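# Seat the round plate on the base's pin

## Task

Place the round plate so it lies flat on the base, with the base's small pin passing through the hole beside the plate's orange tab. It must stay seated by itself, not just because the robot is holding it. When done, release it and move the grippers away.

## Robot and tools

Robot: two arms, left_arm and right_arm, each with seven joints and a parallel gripper. The names are labels only and do not match the left or right side of any camera image. Four cameras: cam_head_left and cam_head_right (fixed head views) and cam_left_wrist and cam_right_wrist (on the hands), each 896x504 pixels.

World frame: one shared frame for the state line, in metres. Origin on the table surface midway between the arms, +z up, +x outward over the table, left_arm on the +y side. Each result gives each gripper's end_effector_position (metres) and end_effector_quat_wxyz in this frame. These readings can be somewhat off, more so when the arm reaches far. The gripper's fingers point along its own +z axis and close along its own y axis. The reported point sits between the pads when closed. Closed fingertips extend about 19 mm past it, open ones about 6 mm. Closing also pushes the tips roughly 13 mm farther out, so keep that clearance over surfaces.

Tool execute_actions, argument actions: a list holding at most one item. An empty list just returns the current state. An item with only steps (1 to 300) is a wait: no new command, it returns after that many control steps of 1/30 s have passed since the previous result. An item with rows (1 to 15 rows) and optional steps (1 to 15, default 15) is a motion. Each row drives one control step; if there are fewer rows than steps, the last row repeats. Optional pictures (true/false) controls whether camera images come back.

Row layout: always 18 numbers covering both arms, even if one arm should stay still. First left_arm: 7 joint targets, then gripper position, then gripper speed. Then right_arm in the same 9-number order. Joint numbers are absolute target angles in radians, in the same column order as the Joint positions line: waist, shoulder, upper arm roll, elbow, forearm roll, wrist pitch, wrist roll. Stated ranges: waist, upper arm roll, forearm roll and wrist roll -69.115 to 69.115; shoulder -2.250 to 2.250; elbow -2.580 to 2.580; wrist pitch -2.100 to 2.100. True ends may differ by up to 0.013 rad. A target more than 0.013 past a stated end, and beyond the joint's current angle, gets the whole call refused (nothing is sent). Targets past the real end are clipped there and a 'joint sent to its limit' line may appear.

Gripper numbers, each in [-1, 1]. Position is an absolute opening command: +1 fully open (85 mm), 0 about 41 mm, about -0.8 where the pads touch, -1 closes until blocked. Speed sets how fast the gap changes: about 20 mm/s at -1, 85 at 0, 150 at +1. A full close squeezes roughly 190 to 235 N per pad. To hold, send -1 and keep sending it. For a gentler grip, open, then command a position just a little narrower than the object. To release, command something wider than the object. To leave a gripper unchanged, repeat its previous two numbers; sending 0 is a real command. position_measured_pct is about 50 minus 50 times the actual position: 0 when fully open; stopping below about 90 short of the target means something is held or blocking; around 90 or above means the pads closed on nothing or on something very thin.

Motion behaviour: joint speed and acceleration are limited and the joints of one arm are synchronised. Each step the sent target is kept within 0.304 rad of the measured angle for the first four joints and 0.266 rad for the last three, and is pulled back further if it would shift the gripper more than 70 mm in that step. Big moves may not be complete when the result arrives. The arms keep heading to the last commanded row between replies, including while you compose, until they settle or a step is HELD. Only a new motion continues travel or pressing.

Result lines: Joint positions and Joint velocities (rad, rad/s), one block per arm; joint torques in the same order (offset, scaled, noisy; changes at rest signal contact or load). 'joint command not followed' means a clearance check altered or blocked joint targets on some steps; HELD marks steps where your row was not wholly sent. TORQUE FAULT: a joint hit its load limit (46.9 N m for the first four joints, 29.5 N m for the last three, held weight included), and that arm halts for 10 s. MOTOR HOT warns at 60 °C; at 75 °C an OVER-TEMPERATURE FAULT lets the arm sag, so avoid holding loads for long.

Tool zoom_image: camera (one of the four names) and region [x0, y0, x1, y1] in pixels of that camera's latest image, top-left is (0, 0), at most 504 by 504. Returns a magnified view.

Tool finished_scene: argument scene, the number of the current scene.

Calibration: each camera has pinhole intrinsics K and a T_world_to_cam matrix; cam_head_left sits near [-0.113, 0.132, 1.026] and cam_head_right near [-0.092, -0.102, 1.012]. Wrist camera poses follow the joint readings. Expect a few degrees and millimetres of error.

Cautions: nothing may leave or be pushed off the table. Do not let the arms collide or press on each other. Avoid drops, slips, slams and forceful pushes. Loose or held parts can get a brief external nudge, so check the plate after placing. Finish with the plate resting seated on its own, grippers open and withdrawn, then call finished_scene.

Each tool is called in YAML: its name, and indented under it one key for each argument.

## Session

execute_actions:
  actions: []

Scene clock: 0.00 s of 4050.00 s.
left_arm: end_effector_position=(+0.0516, +0.5625, +0.2657) position_measured_pct=0.0 end_effector_quat_wxyz=(+0.741, -0.003, -0.663, +0.104) | right_arm: end_effector_position=(+0.1609, -0.1229, +0.3878) position_measured_pct=0.0 end_effector_quat_wxyz=(+0.025, +0.368, +0.877, +0.308)
Joint positions: left_arm=[-0.888  0.967  0.14   1.862 -0.755  2.003  1.296] | right_arm=[-0.663 -0.718 -0.112  2.167 -0.307  1.104  0.085]
Joint velocities: left_arm=[ 0.     0.001  0.001  0.    -0.     0.     0.005] | right_arm=[-0.     0.     0.001  0.     0.    -0.     0.   ]
Joint torques (N m, as the joint torque sensors report them, + toward a larger angle): no reading
Motor temperatures (°C, as the motors report them): left_arm=[28 29 28 28 33 34 33] | right_arm=[29 29 25 30 31 35 37]
camera_calibration (this result's frames):
cam_left_wrist: T_world_to_cam=[[-0.186727, 0.973227, -0.134023, -0.496888], [-0.07679, -0.150464, -0.985629, 0.406325], [-0.979406, -0.173752, 0.10283, 0.268596], [0, 0, 0, 1]] pos_world=[0.201484, 0.591391, 0.306271]
cam_right_wrist: T_world_to_cam=[[0.633645, 0.519524, 0.573226, -0.260704], [0.705145, -0.692642, -0.151715, -0.089102], [0.318221, 0.500341, -0.805229, 0.468708], [0, 0, 0, 1]] pos_world=[0.0788705, -0.160788, 0.513342]

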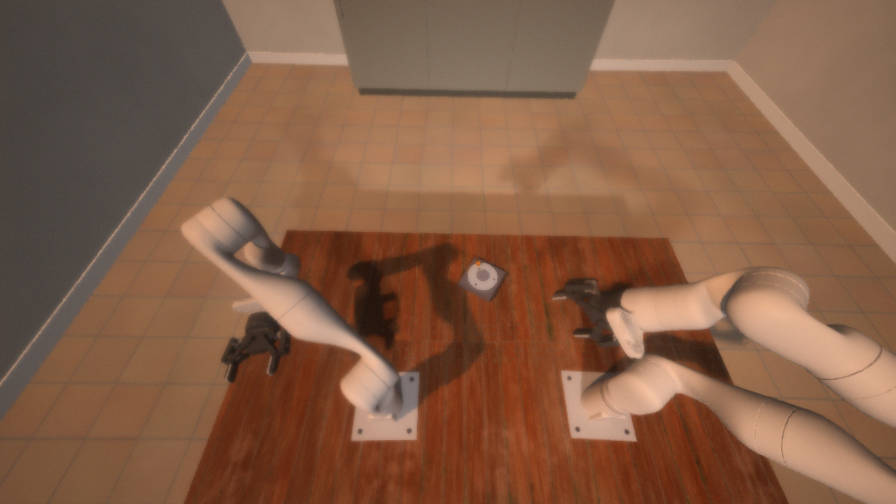

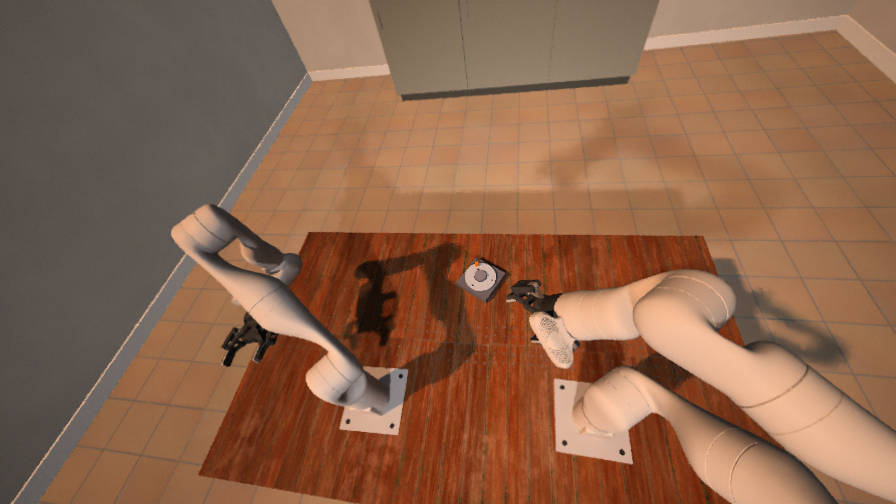

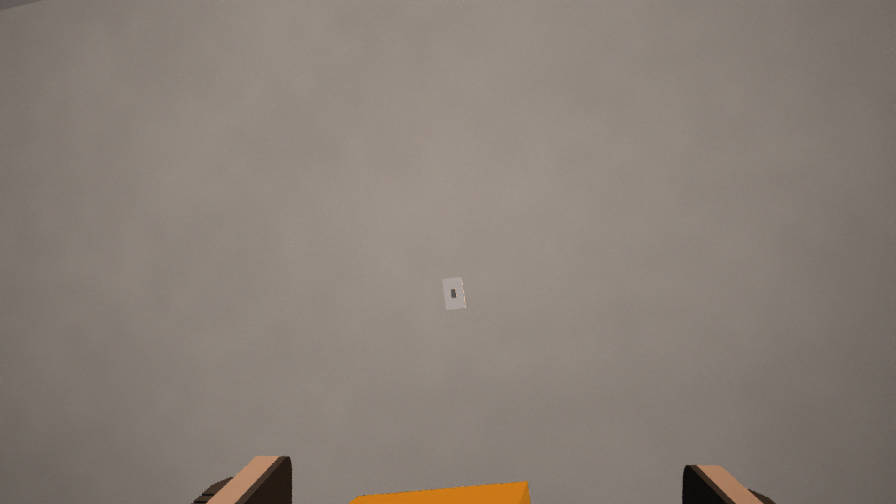

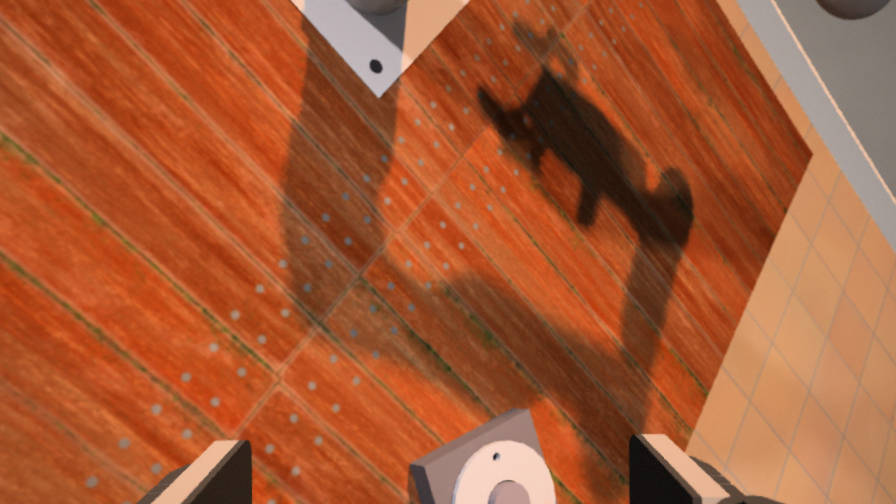

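zoom_image:
  camera: "cam_head_left"
  region: [440, 245, 520, 305]

zoom_image:
  camera: "cam_head_right"
  region: [440, 245, 520, 305]

Region (440, 245, 520, 305) of cam_head_left's 896x504 image, scaled by 6.300, with more detail than that image has; it fills the top 378 rows of this view, and the rest is white.

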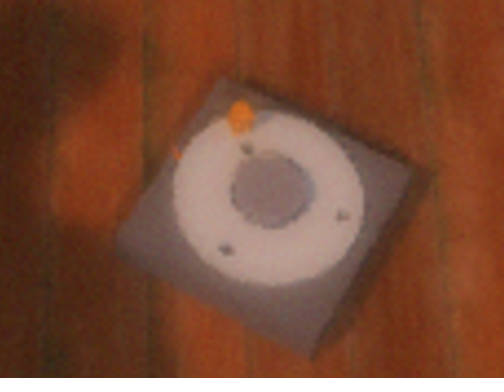

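Region (440, 245, 520, 305) of cam_head_right's 896x504 image, scaled by 6.300, with more detail than that image has; it fills the top 378 rows of this view, and the rest is white.

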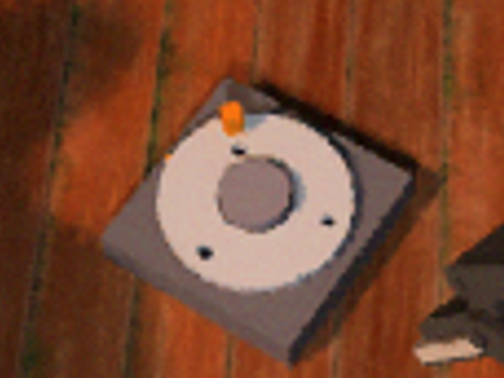

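execute_actions:
  actions:
    - {"rows":[[-0.888,0.967,0.14,1.862,-0.755,2.003,1.296,1,0,-0.741,0.613,0,1.519,0,1.009,2.05,0.8,0]]}
  pictures: false

execute_actions:
  actions:
    - {"steps":65}

Scene clock: 11.00 s of 4050.00 s.
left_arm: end_effector_position=(+0.0518, +0.5625, +0.2655) position_measured_pct=0.0 end_effector_quat_wxyz=(+0.741, -0.003, -0.664, +0.104) | right_arm: end_effector_position=(+0.3078, -0.0809, +0.4635) position_measured_pct=9.9 end_effector_quat_wxyz=(+0.151, +0.229, +0.919, +0.282)
Joint positions: left_arm=[-0.888  0.967  0.14   1.862 -0.755  2.003  1.296] | right_arm=[-0.719 -0.38  -0.031  1.838 -0.089  1.036  0.372]
Joint velocities: left_arm=[ 0.    -0.    -0.001  0.     0.     0.     0.   ] | right_arm=[-0.072  0.885  0.114 -0.887  0.318 -0.097  0.774]
Joint torques (N m, as the joint torque sensors report them, + toward a larger angle): left_arm=[  0.22 -18.    -0.49  -0.44  -0.09   2.41  -0.38] | right_arm=[-0.92 -2.66 -0.51 -9.9  -0.17 -1.86 -0.09]
Motor temperatures (°C, as the motors report them): left_arm=[28 29 28 28 33 34 33] | right_arm=[29 29 25 30 31 35 37]
Steps of this call (steps 1 to 90: nothing new was sent; then 7.50 s passed at rest; steps 91 to 105: all 15 steps of this action). Readings (joint positions | what the end effector reports):
91: left_arm=[-0.888 0.967 0.140 1.862 -0.755 2.003 1.296] | right_arm=[-0.663 -0.717 -0.112 2.166 -0.306 1.104 0.086] | left_arm position_measured_pct=0.0 | right_arm position_measured_pct=0.0
92: left_arm=[-0.888 0.967 0.140 1.862 -0.755 2.003 1.296] | right_arm=[-0.665 -0.710 -0.111 2.161 -0.303 1.103 0.089] | left_arm position_measured_pct=0.0 | right_arm position_measured_pct=0.4
94: left_arm=[-0.888 0.967 0.140 1.862 -0.755 2.003 1.296] | right_arm=[-0.673 -0.681 -0.102 2.136 -0.281 1.096 0.111] | left_arm position_measured_pct=0.0 | right_arm position_measured_pct=4.4
98: left_arm=[-0.888 0.967 0.140 1.862 -0.755 2.003 1.296] | right_arm=[-0.695 -0.578 -0.069 2.036 -0.196 1.068 0.199] | left_arm position_measured_pct=0.0 | right_arm position_measured_pct=9.5
105: the state above

Scene clock: 13.17 s of 4050.00 s.
left_arm: end_effector_position=(+0.0518, +0.5625, +0.2655) position_measured_pct=0.0 end_effector_quat_wxyz=(+0.741, -0.003, -0.664, +0.104) | right_arm: end_effector_position=(+0.4503, +0.0063, +0.1504) position_measured_pct=9.9 end_effector_quat_wxyz=(+0.000, -0.564, +0.826, +0.000)
Joint positions: left_arm=[-0.888  0.967  0.14   1.862 -0.755  2.003  1.296] | right_arm=[-0.741  0.613  0.     1.519  0.     1.009  2.05 ]
Joint velocities: left_arm=[ 0.     0.001 -0.001 -0.001 -0.    -0.    -0.001] | right_arm=[-0.     0.001 -0.002  0.     0.    -0.     0.   ]
Joint torques (N m, as the joint torque sensors report them, + toward a larger angle): left_arm=[  0.34 -17.55  -0.92   0.36  -0.09   2.33  -0.16] | right_arm=[ -0.4  -19.57  -0.21  -7.03   0.1    0.03  -0.18]
Motor temperatures (°C, as the motors report them): left_arm=[28 29 28 28 33 34 33] | right_arm=[29 29 25 30 31 35 37]
Steps of this call (steps 1 to 65: the robot went on to your last target). Readings (joint positions | what the end effector reports):
1: left_arm=[-0.888 0.967 0.140 1.862 -0.755 2.003 1.296] | right_arm=[-0.721 -0.350 -0.028 1.808 -0.079 1.033 0.398] | left_arm position_measured_pct=0.0 | right_arm position_measured_pct=9.9
2: left_arm=[-0.888 0.967 0.140 1.862 -0.755 2.003 1.296] | right_arm=[-0.723 -0.320 -0.024 1.778 -0.070 1.030 0.424] | left_arm position_measured_pct=0.0 | right_arm position_measured_pct=9.9
4: left_arm=[-0.888 0.967 0.140 1.862 -0.755 2.003 1.296] | right_arm=[-0.727 -0.258 -0.019 1.721 -0.054 1.025 0.479] | left_arm position_measured_pct=0.0 | right_arm position_measured_pct=9.9
8: left_arm=[-0.888 0.967 0.140 1.862 -0.755 2.003 1.296] | right_arm=[-0.733 -0.123 -0.011 1.633 -0.030 1.017 0.597] | left_arm position_measured_pct=0.0 | right_arm position_measured_pct=9.9
65: the state above
camera_calibration (this result's frames):
cam_left_wrist: T_world_to_cam=[[-0.186356, 0.973237, -0.134468, -0.496703], [-0.0758669, -0.150712, -0.985662, 0.406234], [-0.979549, -0.173482, 0.101923, 0.268904], [0, 0, 0, 1]] pos_world=[0.201661, 0.591284, 0.306211]
cam_right_wrist: T_world_to_cam=[[-0.92591, 0.377111, 0.0218689, 0.410898], [0.377739, 0.924662, 0.0481083, -0.132439], [-0.00207917, 0.0528047, -0.998603, 0.29693], [0, 0, 0, 1]] pos_world=[0.431099, -0.0481726, 0.2939]

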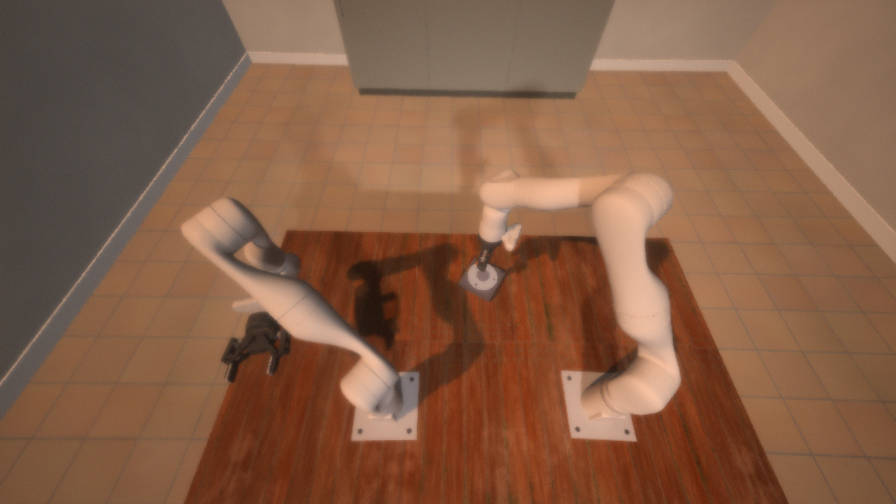

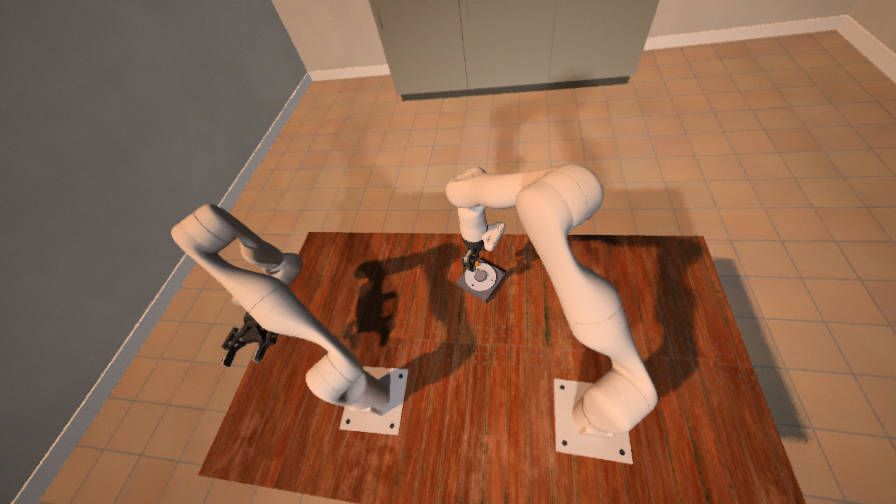

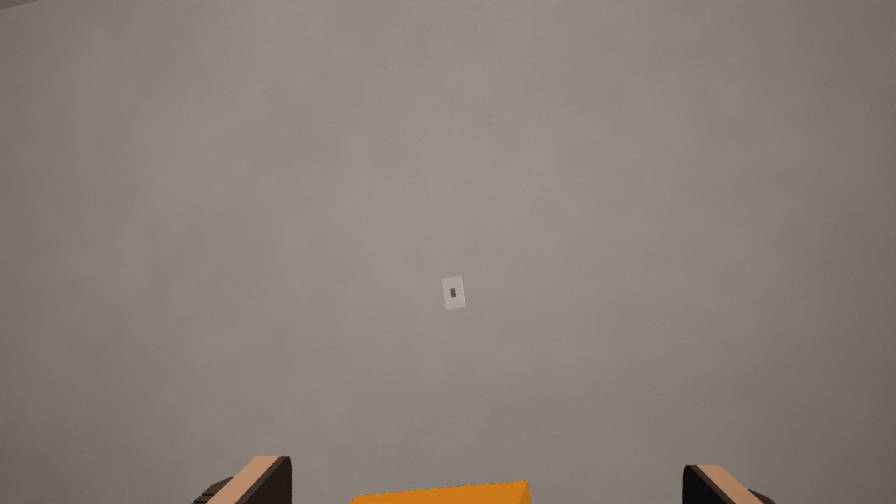

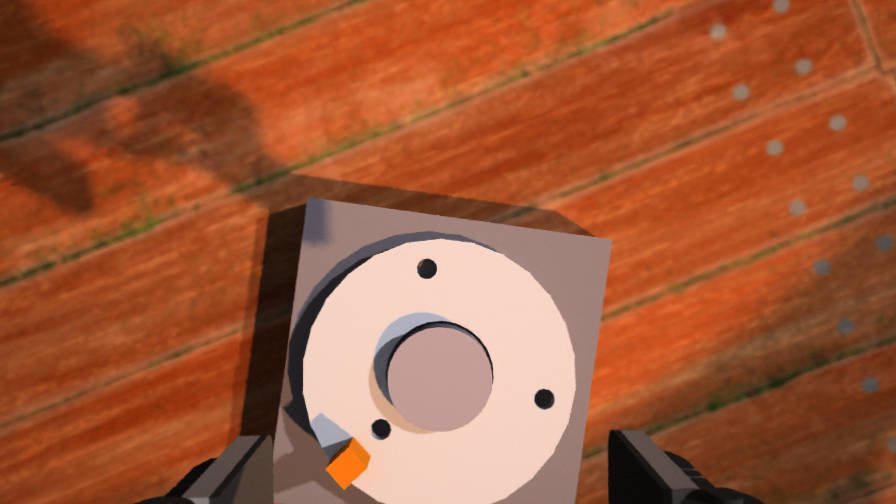

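execute_actions:
  actions:
    - {"rows":[[-0.888,0.967,0.14,1.862,-0.755,2.003,1.296,1,0,-0.741,0.7586,0,1.6134,0,0.7696,2.2,0.8,0]]}
  pictures: false

execute_actions:
  actions:
    - {"rows":[[-0.888,0.967,0.14,1.862,-0.755,2.003,1.296,1,0,-0.741,0.7586,0,1.6134,0,0.7696,3.02,0.8,0]]}
  pictures: false

execute_actions:
  actions:
    - {"steps":15}
  pictures: false

execute_actions:
  actions:
    - {"rows":[[-0.888,0.967,0.14,1.862,-0.755,2.003,1.296,1,0,-0.741,0.7586,0,1.6134,0,0.7696,3.04,0.8,0],[-0.888,0.967,0.14,1.862,-0.755,2.003,1.296,1,0,-0.741,0.7586,0,1.6134,0,0.7696,3.06,0.8,0],[-0.888,0.967,0.14,1.862,-0.755,2.003,1.296,1,0,-0.741,0.7586,0,1.6134,0,0.7696,3.08,0.8,0],[-0.888,0.967,0.14,1.862,-0.755,2.003,1.296,1,0,-0.741,0.7586,0,1.6134,0,0.7696,3.1,0.8,0]]}

Scene clock: 24.27 s of 4050.00 s.
left_arm: end_effector_position=(+0.0518, +0.5625, +0.2655) position_measured_pct=0.0 end_effector_quat_wxyz=(+0.741, -0.003, -0.664, +0.104) | right_arm: end_effector_position=(+0.4504, +0.0065, +0.0541) position_measured_pct=9.9 end_effector_quat_wxyz=(+0.001, -0.624, +0.781, +0.000)
Joint positions: left_arm=[-0.888  0.967  0.14   1.862 -0.755  2.003  1.296] | right_arm=[-0.741  0.757 -0.     1.613  0.     0.77   2.2  ]
Joint velocities: left_arm=[ 0.    -0.    -0.     0.     0.     0.    -0.002] | right_arm=[ 0.     0.018  0.001  0.001  0.001 -0.     0.   ]
Joint torques (N m, as the joint torque sensors report them, + toward a larger angle): left_arm=[  0.47 -17.63  -0.73  -0.53  -0.12   2.22  -0.34] | right_arm=[ -0.68 -20.63  -0.05  -5.87   0.03  -0.08  -0.22]
Motor temperatures (°C, as the motors report them): left_arm=[28 29 28 28 33 34 33] | right_arm=[29 29 25 30 31 35 37]
Steps of this call (steps 1 to 15: the robot went on to your last target; steps 16 to 90: nothing new was sent; then 7.60 s passed at rest; steps 91 to 105: all 15 steps of this action). Readings (joint positions | what the end effector reports):
91: left_arm=[-0.888 0.967 0.140 1.862 -0.755 2.003 1.296] | right_arm=[-0.741 0.614 0.000 1.519 -0.000 1.008 2.051] | left_arm position_measured_pct=0.0 | right_arm position_measured_pct=9.9
92: left_arm=[-0.888 0.967 0.140 1.862 -0.755 2.003 1.296] | right_arm=[-0.741 0.619 0.000 1.522 -0.000 1.001 2.055] | left_arm position_measured_pct=0.0 | right_arm position_measured_pct=9.9
94: left_arm=[-0.888 0.967 0.140 1.862 -0.755 2.003 1.296] | right_arm=[-0.741 0.647 0.000 1.537 0.000 0.960 2.081] | left_arm position_measured_pct=0.0 | right_arm position_measured_pct=9.9
98: left_arm=[-0.888 0.967 0.140 1.862 -0.755 2.003 1.296] | right_arm=[-0.741 0.731 -0.000 1.595 -0.000 0.817 2.170] | left_arm position_measured_pct=0.0 | right_arm position_measured_pct=9.9
105: the state above

Scene clock: 24.77 s of 4050.00 s.
left_arm: end_effector_position=(+0.0518, +0.5625, +0.2655) position_measured_pct=0.0 end_effector_quat_wxyz=(+0.741, -0.003, -0.664, +0.104) | right_arm: end_effector_position=(+0.4505, +0.0048, +0.0530) position_measured_pct=9.9 end_effector_quat_wxyz=(+0.001, +0.798, -0.603, +0.000)
Joint positions: left_arm=[-0.888  0.967  0.14   1.862 -0.755  2.003  1.296] | right_arm=[-0.74   0.759  0.001  1.614  0.001  0.77   2.701]
Joint velocities: left_arm=[-0.    -0.    -0.001 -0.     0.    -0.    -0.   ] | right_arm=[ 0.002  0.003  0.    -0.005  0.    -0.008  1.215]
Joint torques (N m, as the joint torque sensors report them, + toward a larger angle): left_arm=[  0.17 -18.04  -0.46  -0.09  -0.09   2.43  -0.37] | right_arm=[ -1.82 -20.56  -0.91  -6.27  -0.3   -0.33  -0.22]
Motor temperatures (°C, as the motors report them): left_arm=[28 29 28 28 33 34 33] | right_arm=[29 29 25 30 31 35 37]
Steps of this call (steps 1 to 15: all 15 steps of this action). Readings (joint positions | what the end effector reports):
1: left_arm=[-0.888 0.967 0.140 1.862 -0.755 2.003 1.296] | right_arm=[-0.741 0.757 -0.000 1.613 -0.000 0.770 2.201] | left_arm position_measured_pct=0.0 | right_arm position_measured_pct=9.9
2: left_arm=[-0.888 0.967 0.140 1.862 -0.755 2.003 1.296] | right_arm=[-0.741 0.758 -0.000 1.613 -0.000 0.770 2.209] | left_arm position_measured_pct=0.0 | right_arm position_measured_pct=9.9
4: left_arm=[-0.888 0.967 0.140 1.862 -0.755 2.003 1.296] | right_arm=[-0.741 0.758 -0.000 1.613 -0.000 0.770 2.257] | left_arm position_measured_pct=0.0 | right_arm position_measured_pct=9.9
8: left_arm=[-0.888 0.967 0.140 1.862 -0.755 2.003 1.296] | right_arm=[-0.741 0.758 0.000 1.613 0.000 0.770 2.416] | left_arm position_measured_pct=0.0 | right_arm position_measured_pct=9.9
15: the state above

Scene clock: 25.27 s of 4050.00 s.
left_arm: end_effector_position=(+0.0518, +0.5625, +0.2655) position_measured_pct=0.0 end_effector_quat_wxyz=(+0.741, -0.003, -0.664, +0.104) | right_arm: end_effector_position=(+0.4505, +0.0054, +0.0530) position_measured_pct=9.9 end_effector_quat_wxyz=(+0.000, +0.884, -0.468, +0.000)
Joint positions: left_arm=[-0.888  0.967  0.14   1.862 -0.755  2.003  1.296] | right_arm=[-0.74   0.759  0.001  1.614  0.     0.77   3.02 ]
Joint velocities: left_arm=[-0.     0.    -0.001  0.     0.     0.    -0.002] | right_arm=[ 0. -0. -0. -0.  0.  0.  0.]
Joint torques (N m, as the joint torque sensors report them, + toward a larger angle): left_arm=[  0.02 -17.71  -0.55  -0.16  -0.11   2.2   -0.24] | right_arm=[ -1.15 -20.89  -0.57  -5.84  -0.16  -0.03  -0.27]
Motor temperatures (°C, as the motors report them): left_arm=[28 29 28 28 33 34 33] | right_arm=[29 29 25 30 31 35 37]
Steps of this call (steps 1 to 15: the robot went on to your last target). Readings (joint positions | what the end effector reports):
1: left_arm=[-0.888 0.967 0.140 1.862 -0.755 2.003 1.296] | right_arm=[-0.740 0.759 0.001 1.614 0.001 0.770 2.741] | left_arm position_measured_pct=0.0 | right_arm position_measured_pct=9.9
2: left_arm=[-0.888 0.967 0.140 1.862 -0.755 2.003 1.296] | right_arm=[-0.740 0.759 0.001 1.614 0.001 0.770 2.782] | left_arm position_measured_pct=0.0 | right_arm position_measured_pct=9.9
4: left_arm=[-0.888 0.967 0.140 1.862 -0.755 2.003 1.296] | right_arm=[-0.740 0.759 0.001 1.614 0.000 0.770 2.863] | left_arm position_measured_pct=0.0 | right_arm position_measured_pct=9.9
8: left_arm=[-0.888 0.967 0.140 1.862 -0.755 2.003 1.296] | right_arm=[-0.740 0.759 0.001 1.614 0.000 0.770 3.002] | left_arm position_measured_pct=0.0 | right_arm position_measured_pct=9.9
15: the state above

Scene clock: 25.77 s of 4050.00 s.
left_arm: end_effector_position=(+0.0518, +0.5625, +0.2655) position_measured_pct=0.0 end_effector_quat_wxyz=(+0.741, -0.003, -0.664, +0.104) | right_arm: end_effector_position=(+0.4502, +0.0060, +0.0531) position_measured_pct=9.9 end_effector_quat_wxyz=(+0.000, +0.902, -0.432, +0.000)
Joint positions: left_arm=[-0.888  0.967  0.14   1.862 -0.755  2.003  1.296] | right_arm=[-0.741  0.759  0.     1.613  0.     0.77   3.1  ]
Joint velocities: left_arm=[-0.    -0.     0.001 -0.     0.    -0.     0.002] | right_arm=[ 0.001 -0.    -0.001 -0.    -0.002 -0.     0.   ]
Joint torques (N m, as the joint torque sensors report them, + toward a larger angle): left_arm=[ -0.24 -18.26  -1.18  -0.4   -0.01   2.4   -0.43] | right_arm=[ -0.7  -20.59  -0.19  -5.53   0.06   0.09  -0.12]
Motor temperatures (°C, as the motors report them): left_arm=[28 29 28 28 33 34 33] | right_arm=[29 29 25 30 31 35 37]
Steps of this call (steps 1 to 15: all 15 steps of this action). Readings (joint positions | what the end effector reports):
1: left_arm=[-0.888 0.967 0.140 1.862 -0.755 2.003 1.296] | right_arm=[-0.740 0.759 0.001 1.614 0.000 0.770 3.021] | left_arm position_measured_pct=0.0 | right_arm position_measured_pct=9.9
2: left_arm=[-0.888 0.967 0.140 1.862 -0.755 2.003 1.296] | right_arm=[-0.740 0.759 0.001 1.614 0.000 0.770 3.029] | left_arm position_measured_pct=0.0 | right_arm position_measured_pct=9.9
4: left_arm=[-0.888 0.967 0.140 1.862 -0.755 2.003 1.296] | right_arm=[-0.740 0.759 0.001 1.614 0.000 0.770 3.057] | left_arm position_measured_pct=0.0 | right_arm position_measured_pct=9.9
8: left_arm=[-0.888 0.967 0.140 1.862 -0.755 2.003 1.296] | right_arm=[-0.740 0.759 0.000 1.613 0.000 0.770 3.099] | left_arm position_measured_pct=0.0 | right_arm position_measured_pct=9.9
15: the state above
camera_calibration (this result's frames):
cam_left_wrist: T_world_to_cam=[[-0.186356, 0.973237, -0.134468, -0.496703], [-0.0758671, -0.150712, -0.985662, 0.406234], [-0.979549, -0.173482, 0.101923, 0.268904], [0, 0, 0, 1]] pos_world=[0.201661, 0.591284, 0.306211]
cam_right_wrist: T_world_to_cam=[[-0.787982, -0.615298, 0.0222033, 0.356944], [-0.613928, 0.787937, 0.0474149, 0.319846], [-0.0466691, 0.0237308, -0.998628, 0.220076], [0, 0, 0, 1]] pos_world=[0.487898, -0.0376139, 0.196683]

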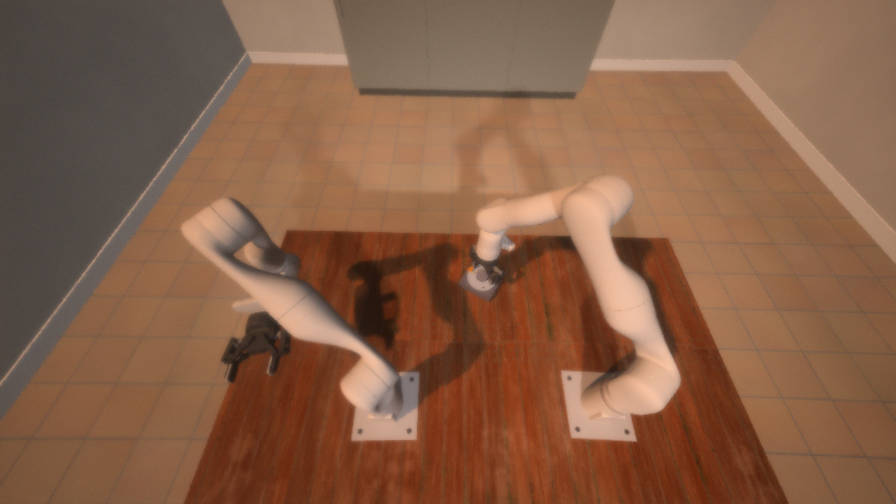

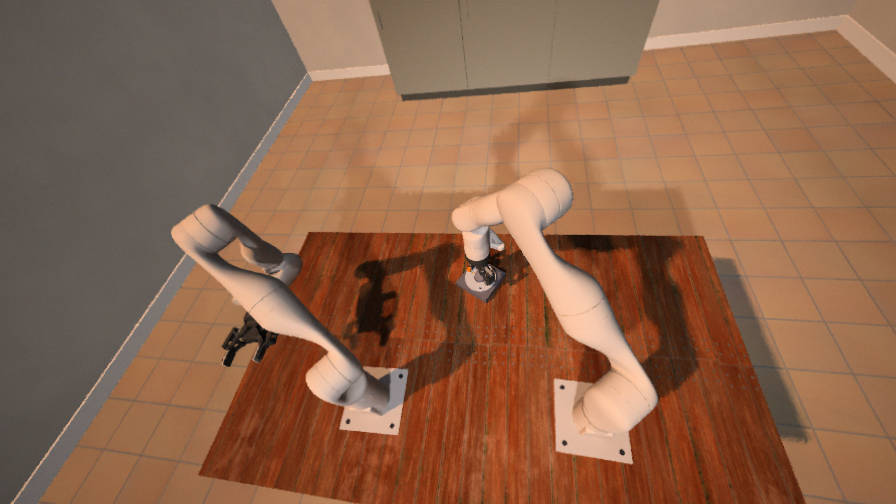

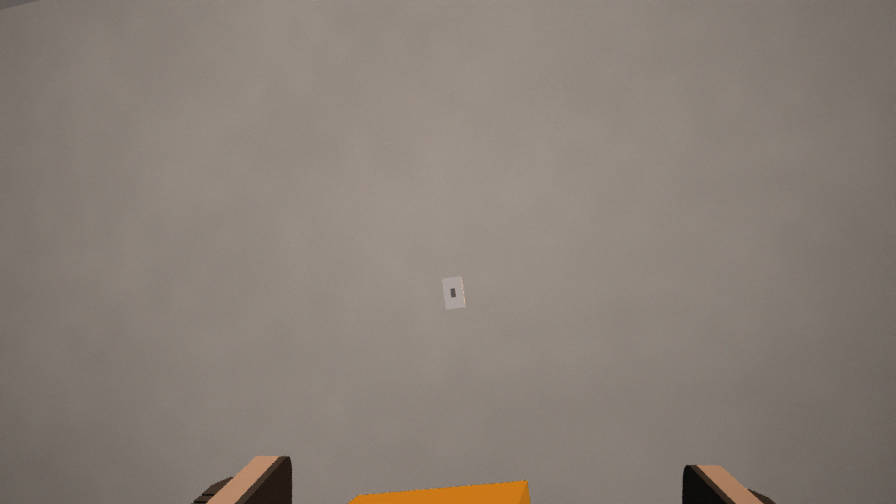

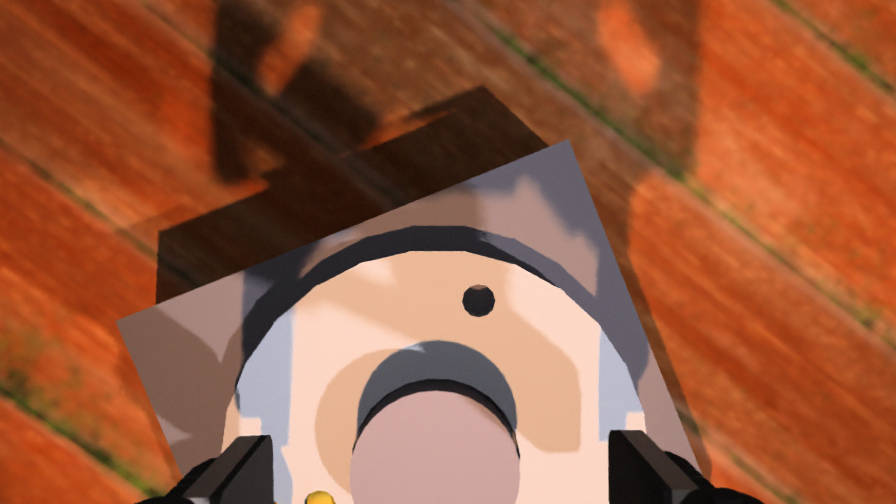

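Dropped, it seems. Back off and press lightly to confirm (contact expected near z=0.0415).

execute_actions:
  actions:
    - {"rows":[[-0.888,0.967,0.14,1.862,-0.755,2.003,1.296,1,0,-0.741,0.7586,0,1.6134,0,0.7696,2.75,0.8,0]],"steps":13}
  pictures: false

execute_actions:
  actions:
    - {"rows":[[-0.888,0.967,0.14,1.862,-0.755,2.003,1.296,1,0,-0.741,0.775,0,1.619,0,0.7476,2.75,0.8,0]],"steps":10}
  pictures: false

execute_actions:
  actions:
    - {"rows":[[-0.888,0.967,0.14,1.862,-0.755,2.003,1.296,1,0,-0.741,0.784,0,1.621,0,0.737,2.75,0.8,0]]}
  pictures: false

execute_actions:
  actions:
    - {"rows":[[-0.888,0.967,0.14,1.862,-0.755,2.003,1.296,1,0,-0.741,0.613,0,1.519,0,1.009,2.75,0.8,0]]}

Scene clock: 33.43 s of 4050.00 s.
left_arm: end_effector_position=(+0.0518, +0.5625, +0.2655) position_measured_pct=0.0 end_effector_quat_wxyz=(+0.741, -0.003, -0.664, +0.104) | right_arm: end_effector_position=(+0.4501, +0.0062, +0.0531) position_measured_pct=9.9 end_effector_quat_wxyz=(+0.000, +0.813, -0.582, -0.000)
Joint positions: left_arm=[-0.888  0.967  0.14   1.862 -0.755  2.003  1.296] | right_arm=[-0.741  0.759  0.     1.613 -0.     0.77   2.752]
Joint velocities: left_arm=[-0.     0.    -0.001 -0.    -0.     0.001  0.001] | right_arm=[-0.     0.     0.     0.     0.001 -0.    -0.095]
Joint torques (N m, as the joint torque sensors report them, + toward a larger angle): left_arm=[  0.58 -18.37  -0.82  -0.23  -0.02   2.17  -0.26] | right_arm=[ -0.47 -20.54  -0.16  -5.78   0.12   0.07  -0.08]
Motor temperatures (°C, as the motors report them): left_arm=[28 30 28 28 33 34 33] | right_arm=[29 30 25 30 31 35 37]
Steps of this call (steps 1 to 15: the robot went on to your last target; steps 16 to 90: nothing new was sent; then 4.23 s passed at rest; steps 91 to 103: all 13 steps of this action). Readings (joint positions | what the end effector reports):
91: left_arm=[-0.888 0.967 0.140 1.862 -0.755 2.003 1.296] | right_arm=[-0.741 0.759 0.000 1.613 0.000 0.770 3.099] | left_arm position_measured_pct=0.0 | right_arm position_measured_pct=9.9
92: left_arm=[-0.888 0.967 0.140 1.862 -0.755 2.003 1.296] | right_arm=[-0.741 0.759 0.000 1.613 0.000 0.770 3.091] | left_arm position_measured_pct=0.0 | right_arm position_measured_pct=9.9
94: left_arm=[-0.888 0.967 0.140 1.862 -0.755 2.003 1.296] | right_arm=[-0.741 0.759 0.000 1.613 0.000 0.770 3.043] | left_arm position_measured_pct=0.0 | right_arm position_measured_pct=9.9
98: left_arm=[-0.888 0.967 0.140 1.862 -0.755 2.003 1.296] | right_arm=[-0.741 0.759 -0.000 1.613 0.000 0.770 2.884] | left_arm position_measured_pct=0.0 | right_arm position_measured_pct=9.9
103: the state above

Scene clock: 33.77 s of 4050.00 s.
left_arm: end_effector_position=(+0.0518, +0.5625, +0.2655) position_measured_pct=0.0 end_effector_quat_wxyz=(+0.741, -0.003, -0.664, +0.104) | right_arm: end_effector_position=(+0.4501, +0.0062, +0.0438) position_measured_pct=9.9 end_effector_quat_wxyz=(-0.000, +0.813, -0.583, +0.000)
Joint positions: left_arm=[-0.888  0.967  0.14   1.862 -0.755  2.003  1.296] | right_arm=[-0.741  0.775  0.     1.619  0.     0.748  2.75 ]
Joint velocities: left_arm=[ 0.     0.    -0.001 -0.    -0.    -0.    -0.   ] | right_arm=[-0.     0.002  0.     0.    -0.    -0.     0.   ]
Joint torques (N m, as the joint torque sensors report them, + toward a larger angle): left_arm=[  0.04 -18.59  -0.36  -0.1   -0.36   2.4   -0.24] | right_arm=[ -0.69 -20.82   0.01  -5.48   0.11  -0.11  -0.27]
Motor temperatures (°C, as the motors report them): left_arm=[28 30 28 28 33 34 33] | right_arm=[29 30 25 30 31 35 37]
Steps of this call (steps 1 to 10: all 10 steps of this action). Readings (joint positions | what the end effector reports):
1: left_arm=[-0.888 0.967 0.140 1.862 -0.755 2.003 1.296] | right_arm=[-0.741 0.760 0.000 1.614 -0.000 0.769 2.751] | left_arm position_measured_pct=0.0 | right_arm position_measured_pct=9.9
2: left_arm=[-0.888 0.967 0.140 1.862 -0.755 2.003 1.296] | right_arm=[-0.741 0.765 0.000 1.614 0.000 0.763 2.750] | left_arm position_measured_pct=0.0 | right_arm position_measured_pct=9.9
4: left_arm=[-0.888 0.967 0.140 1.862 -0.755 2.003 1.296] | right_arm=[-0.741 0.774 -0.000 1.619 -0.000 0.750 2.750] | left_arm position_measured_pct=0.0 | right_arm position_measured_pct=9.9
8: left_arm=[-0.888 0.967 0.140 1.862 -0.755 2.003 1.296] | right_arm=[-0.741 0.774 -0.000 1.619 0.000 0.748 2.750] | left_arm position_measured_pct=0.0 | right_arm position_measured_pct=9.9
10: the state above

Scene clock: 34.27 s of 4050.00 s.
left_arm: end_effector_position=(+0.0518, +0.5625, +0.2655) position_measured_pct=0.0 end_effector_quat_wxyz=(+0.741, -0.003, -0.664, +0.104) | right_arm: end_effector_position=(+0.4513, +0.0071, +0.0406) position_measured_pct=9.9 end_effector_quat_wxyz=(-0.002, +0.813, -0.583, +0.001)
Joint positions: left_arm=[-0.888  0.967  0.14   1.862 -0.755  2.003  1.296] | right_arm=[-0.741  0.781  0.     1.62   0.     0.737  2.75 ]
Joint velocities: left_arm=[0.    0.    0.    0.    0.    0.    0.001] | right_arm=[-0.    -0.    -0.001  0.    -0.001  0.001  0.   ]
Joint torques (N m, as the joint torque sensors report them, + toward a larger angle): left_arm=[  0.33 -18.35  -0.79  -0.51  -0.08   2.5   -0.17] | right_arm=[ -0.54 -18.41  -0.32  -4.51   0.02   0.12  -0.27]
Motor temperatures (°C, as the motors report them): left_arm=[28 30 28 28 33 34 33] | right_arm=[29 30 25 30 31 35 37]
Steps of this call (steps 1 to 15: all 15 steps of this action). Readings (joint positions | what the end effector reports):
1: left_arm=[-0.888 0.967 0.140 1.862 -0.755 2.003 1.296] | right_arm=[-0.741 0.776 0.000 1.619 -0.000 0.747 2.750] | left_arm position_measured_pct=0.0 | right_arm position_measured_pct=9.9
2: left_arm=[-0.888 0.967 0.140 1.862 -0.755 2.003 1.296] | right_arm=[-0.741 0.780 0.000 1.619 0.000 0.743 2.750] | left_arm position_measured_pct=0.0 | right_arm position_measured_pct=9.9
4: left_arm=[-0.888 0.967 0.140 1.862 -0.755 2.003 1.296] | right_arm=[-0.741 0.781 0.000 1.619 0.000 0.738 2.750] | left_arm position_measured_pct=0.0 | right_arm position_measured_pct=9.9
8: left_arm=[-0.888 0.967 0.140 1.862 -0.755 2.003 1.296] | right_arm=[-0.741 0.781 0.000 1.620 0.000 0.737 2.750] | left_arm position_measured_pct=0.0 | right_arm position_measured_pct=9.9
15: the state above

Scene clock: 34.77 s of 4050.00 s.
left_arm: end_effector_position=(+0.0518, +0.5625, +0.2655) position_measured_pct=0.0 end_effector_quat_wxyz=(+0.741, -0.003, -0.664, +0.104) | right_arm: end_effector_position=(+0.4500, +0.0061, +0.1490) position_measured_pct=9.9 end_effector_quat_wxyz=(+0.001, +0.813, -0.583, -0.000)
Joint positions: left_arm=[-0.888  0.967  0.14   1.862 -0.755  2.003  1.296] | right_arm=[-0.741  0.616  0.     1.519  0.     1.009  2.75 ]
Joint velocities: left_arm=[-0.    -0.    -0.002  0.    -0.    -0.     0.003] | right_arm=[-0.    -0.024 -0.001  0.001  0.     0.003  0.   ]
Joint torques (N m, as the joint torque sensors report them, + toward a larger angle): left_arm=[ -0.22 -17.96  -0.7   -0.24  -0.02   2.13  -0.22] | right_arm=[ -0.53 -19.74  -0.18  -7.14   0.11   0.19  -0.31]
Motor temperatures (°C, as the motors report them): left_arm=[28 30 28 28 33 34 33] | right_arm=[29 30 25 30 31 35 37]
Steps of this call (steps 1 to 15: all 15 steps of this action). Readings (joint positions | what the end effector reports):
1: left_arm=[-0.888 0.967 0.140 1.862 -0.755 2.003 1.296] | right_arm=[-0.741 0.780 0.000 1.619 0.000 0.737 2.750] | left_arm position_measured_pct=0.0 | right_arm position_measured_pct=9.9
2: left_arm=[-0.888 0.967 0.140 1.862 -0.755 2.003 1.296] | right_arm=[-0.741 0.776 0.000 1.618 0.000 0.743 2.750] | left_arm position_measured_pct=0.0 | right_arm position_measured_pct=9.9
4: left_arm=[-0.888 0.967 0.140 1.862 -0.755 2.003 1.296] | right_arm=[-0.741 0.751 -0.000 1.605 -0.000 0.780 2.750] | left_arm position_measured_pct=0.0 | right_arm position_measured_pct=9.9
8: left_arm=[-0.888 0.967 0.140 1.862 -0.755 2.003 1.296] | right_arm=[-0.741 0.661 -0.000 1.549 0.000 0.926 2.750] | left_arm position_measured_pct=0.0 | right_arm position_measured_pct=9.9
15: the state above
camera_calibration (this result's frames):
cam_left_wrist: T_world_to_cam=[[-0.186356, 0.973237, -0.134468, -0.496703], [-0.0758668, -0.150712, -0.985662, 0.406234], [-0.979549, -0.173482, 0.101922, 0.268904], [0, 0, 0, 1]] pos_world=[0.201661, 0.591284, 0.306211]
cam_right_wrist: T_world_to_cam=[[-0.951095, -0.307968, 0.023965, 0.425994], [-0.306652, 0.950672, 0.0467722, 0.175963], [-0.0371872, 0.0371358, -0.998618, 0.311479], [0, 0, 0, 1]] pos_world=[0.470703, -0.0476579, 0.29261]

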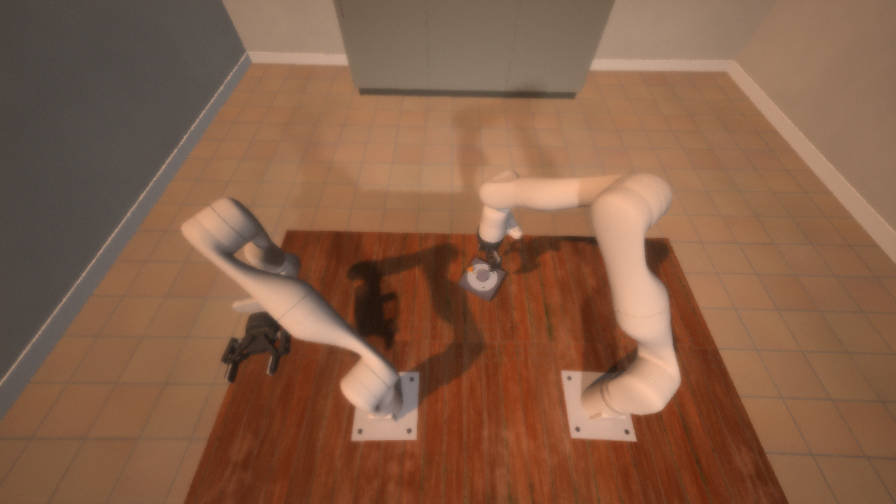

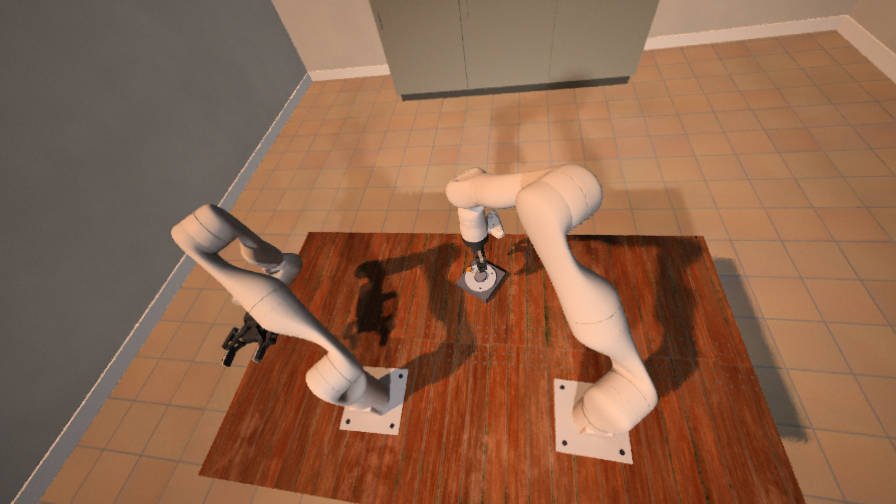

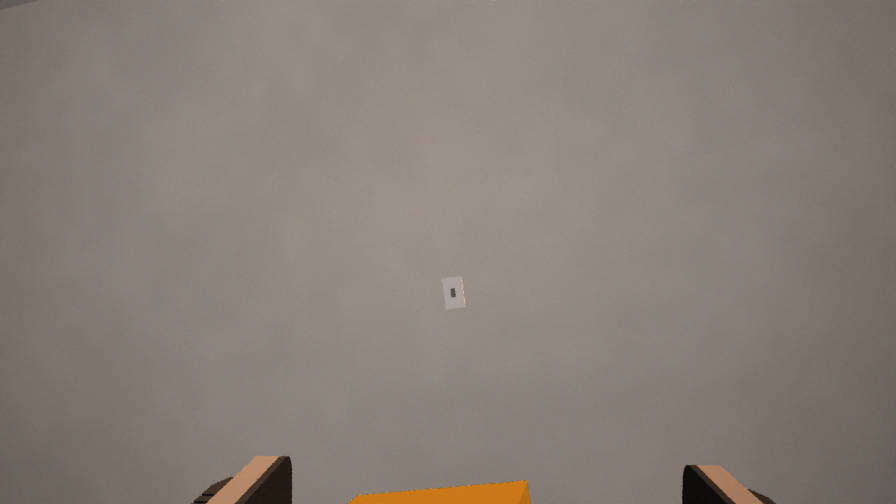

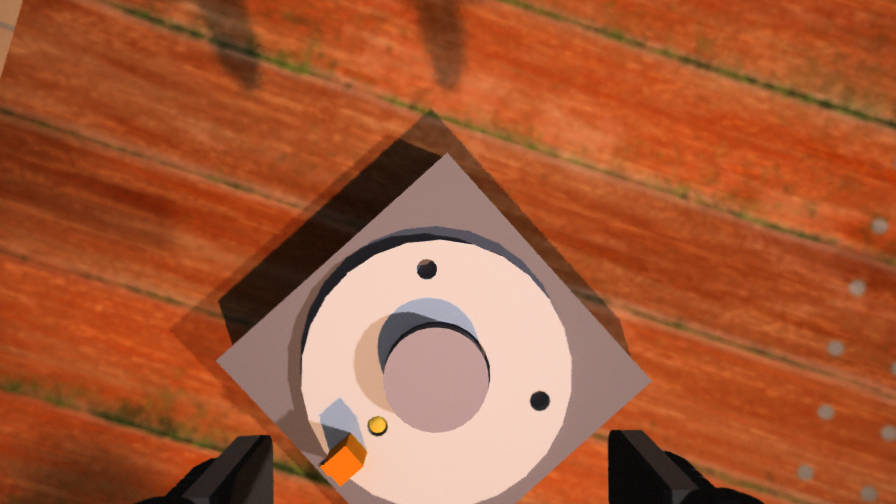

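execute_actions:
  actions:
    - {"rows":[[-0.888,0.967,0.14,1.862,-0.755,2.003,1.296,1,0,-0.4,0.4,0,1.5,0,1.2,2.75,1,0]]}
  pictures: false

execute_actions:
  actions:
    - {"steps":15}
  pictures: false

finished_scene:
  scene: 2

Scene clock: 39.37 s of 4050.00 s.
left_arm: end_effector_position=(+0.0518, +0.5625, +0.2655) position_measured_pct=0.0 end_effector_quat_wxyz=(+0.741, -0.003, -0.664, +0.104) | right_arm: end_effector_position=(+0.4999, -0.1381, +0.2475) position_measured_pct=0.0 end_effector_quat_wxyz=(-0.017, +0.716, -0.698, +0.007)
Joint positions: left_arm=[-0.888  0.967  0.14   1.862 -0.755  2.003  1.296] | right_arm=[-0.441  0.425  0.001  1.502  0.001  1.178  2.75 ]
Joint velocities: left_arm=[ 0.     0.     0.001  0.    -0.     0.    -0.001] | right_arm=[ 0.535 -0.336  0.031 -0.037  0.014  0.333 -0.   ]
Joint torques (N m, as the joint torque sensors report them, + toward a larger angle): left_arm=[  0.28 -17.52  -0.37   0.05  -0.27   2.33  -0.23] | right_arm=[ -3.63 -15.04  -2.    -7.22  -0.38  -0.12  -0.19]
Motor temperatures (°C, as the motors report them): left_arm=[28 30 28 28 33 34 33] | right_arm=[29 30 25 30 31 35 37]
Steps of this call (steps 1 to 15: the robot went on to your last target; steps 16 to 90: nothing new was sent; then 1.10 s passed at rest; steps 91 to 105: all 15 steps of this action). Readings (joint positions | what the end effector reports):
91: left_arm=[-0.888 0.967 0.140 1.862 -0.755 2.003 1.296] | right_arm=[-0.740 0.612 -0.000 1.519 -0.000 1.009 2.750] | left_arm position_measured_pct=0.0 | right_arm position_measured_pct=9.9
92: left_arm=[-0.888 0.967 0.140 1.862 -0.755 2.003 1.296] | right_arm=[-0.734 0.608 -0.002 1.519 -0.001 1.012 2.750] | left_arm position_measured_pct=0.0 | right_arm position_measured_pct=9.5
94: left_arm=[-0.888 0.967 0.140 1.862 -0.755 2.003 1.296] | right_arm=[-0.706 0.589 -0.003 1.518 -0.001 1.027 2.750] | left_arm position_measured_pct=0.0 | right_arm position_measured_pct=5.2
98: left_arm=[-0.888 0.967 0.140 1.862 -0.755 2.003 1.296] | right_arm=[-0.608 0.528 -0.001 1.512 -0.000 1.082 2.750] | left_arm position_measured_pct=0.0 | right_arm position_measured_pct=0.4
105: the state above

Scene clock: 39.87 s of 4050.00 s.
left_arm: end_effector_position=(+0.0518, +0.5625, +0.2655) position_measured_pct=0.0 end_effector_quat_wxyz=(+0.741, -0.003, -0.664, +0.104) | right_arm: end_effector_position=(+0.5012, -0.1578, +0.2596) position_measured_pct=0.0 end_effector_quat_wxyz=(-0.019, +0.702, -0.712, +0.008)
Joint positions: left_arm=[-0.888  0.967  0.14   1.862 -0.755  2.003  1.296] | right_arm=[-0.4   0.4   0.    1.5   0.    1.2   2.75]
Joint velocities: left_arm=[-0.    -0.001  0.001 -0.    -0.     0.     0.   ] | right_arm=[ 0.003 -0.002  0.     0.    -0.001 -0.     0.   ]
Joint torques (N m, as the joint torque sensors report them, + toward a larger angle): left_arm=[  0.16 -18.01  -0.87  -0.08   0.05   2.17   0.13] | right_arm=[ -0.84 -17.15  -0.28  -8.     0.07  -0.12  -0.21]
Motor temperatures (°C, as the motors report them): left_arm=[28 30 28 28 33 34 33] | right_arm=[29 30 25 30 31 35 37]
Steps of this call (steps 1 to 15: the robot went on to your last target). Readings (joint positions | what the end effector reports):
1: left_arm=[-0.888 0.967 0.140 1.862 -0.755 2.003 1.296] | right_arm=[-0.425 0.415 0.002 1.501 0.001 1.188 2.750] | left_arm position_measured_pct=0.0 | right_arm position_measured_pct=0.0
2: left_arm=[-0.888 0.967 0.140 1.862 -0.755 2.003 1.296] | right_arm=[-0.415 0.409 0.002 1.500 0.001 1.195 2.750] | left_arm position_measured_pct=0.0 | right_arm position_measured_pct=0.0
4: left_arm=[-0.888 0.967 0.140 1.862 -0.755 2.003 1.296] | right_arm=[-0.407 0.404 0.002 1.499 0.001 1.200 2.750] | left_arm position_measured_pct=0.0 | right_arm position_measured_pct=0.0
8: left_arm=[-0.888 0.967 0.140 1.862 -0.755 2.003 1.296] | right_arm=[-0.403 0.401 0.000 1.500 -0.000 1.200 2.750] | left_arm position_measured_pct=0.0 | right_arm position_measured_pct=0.0
15: the state above

The scene is finished: the task was done.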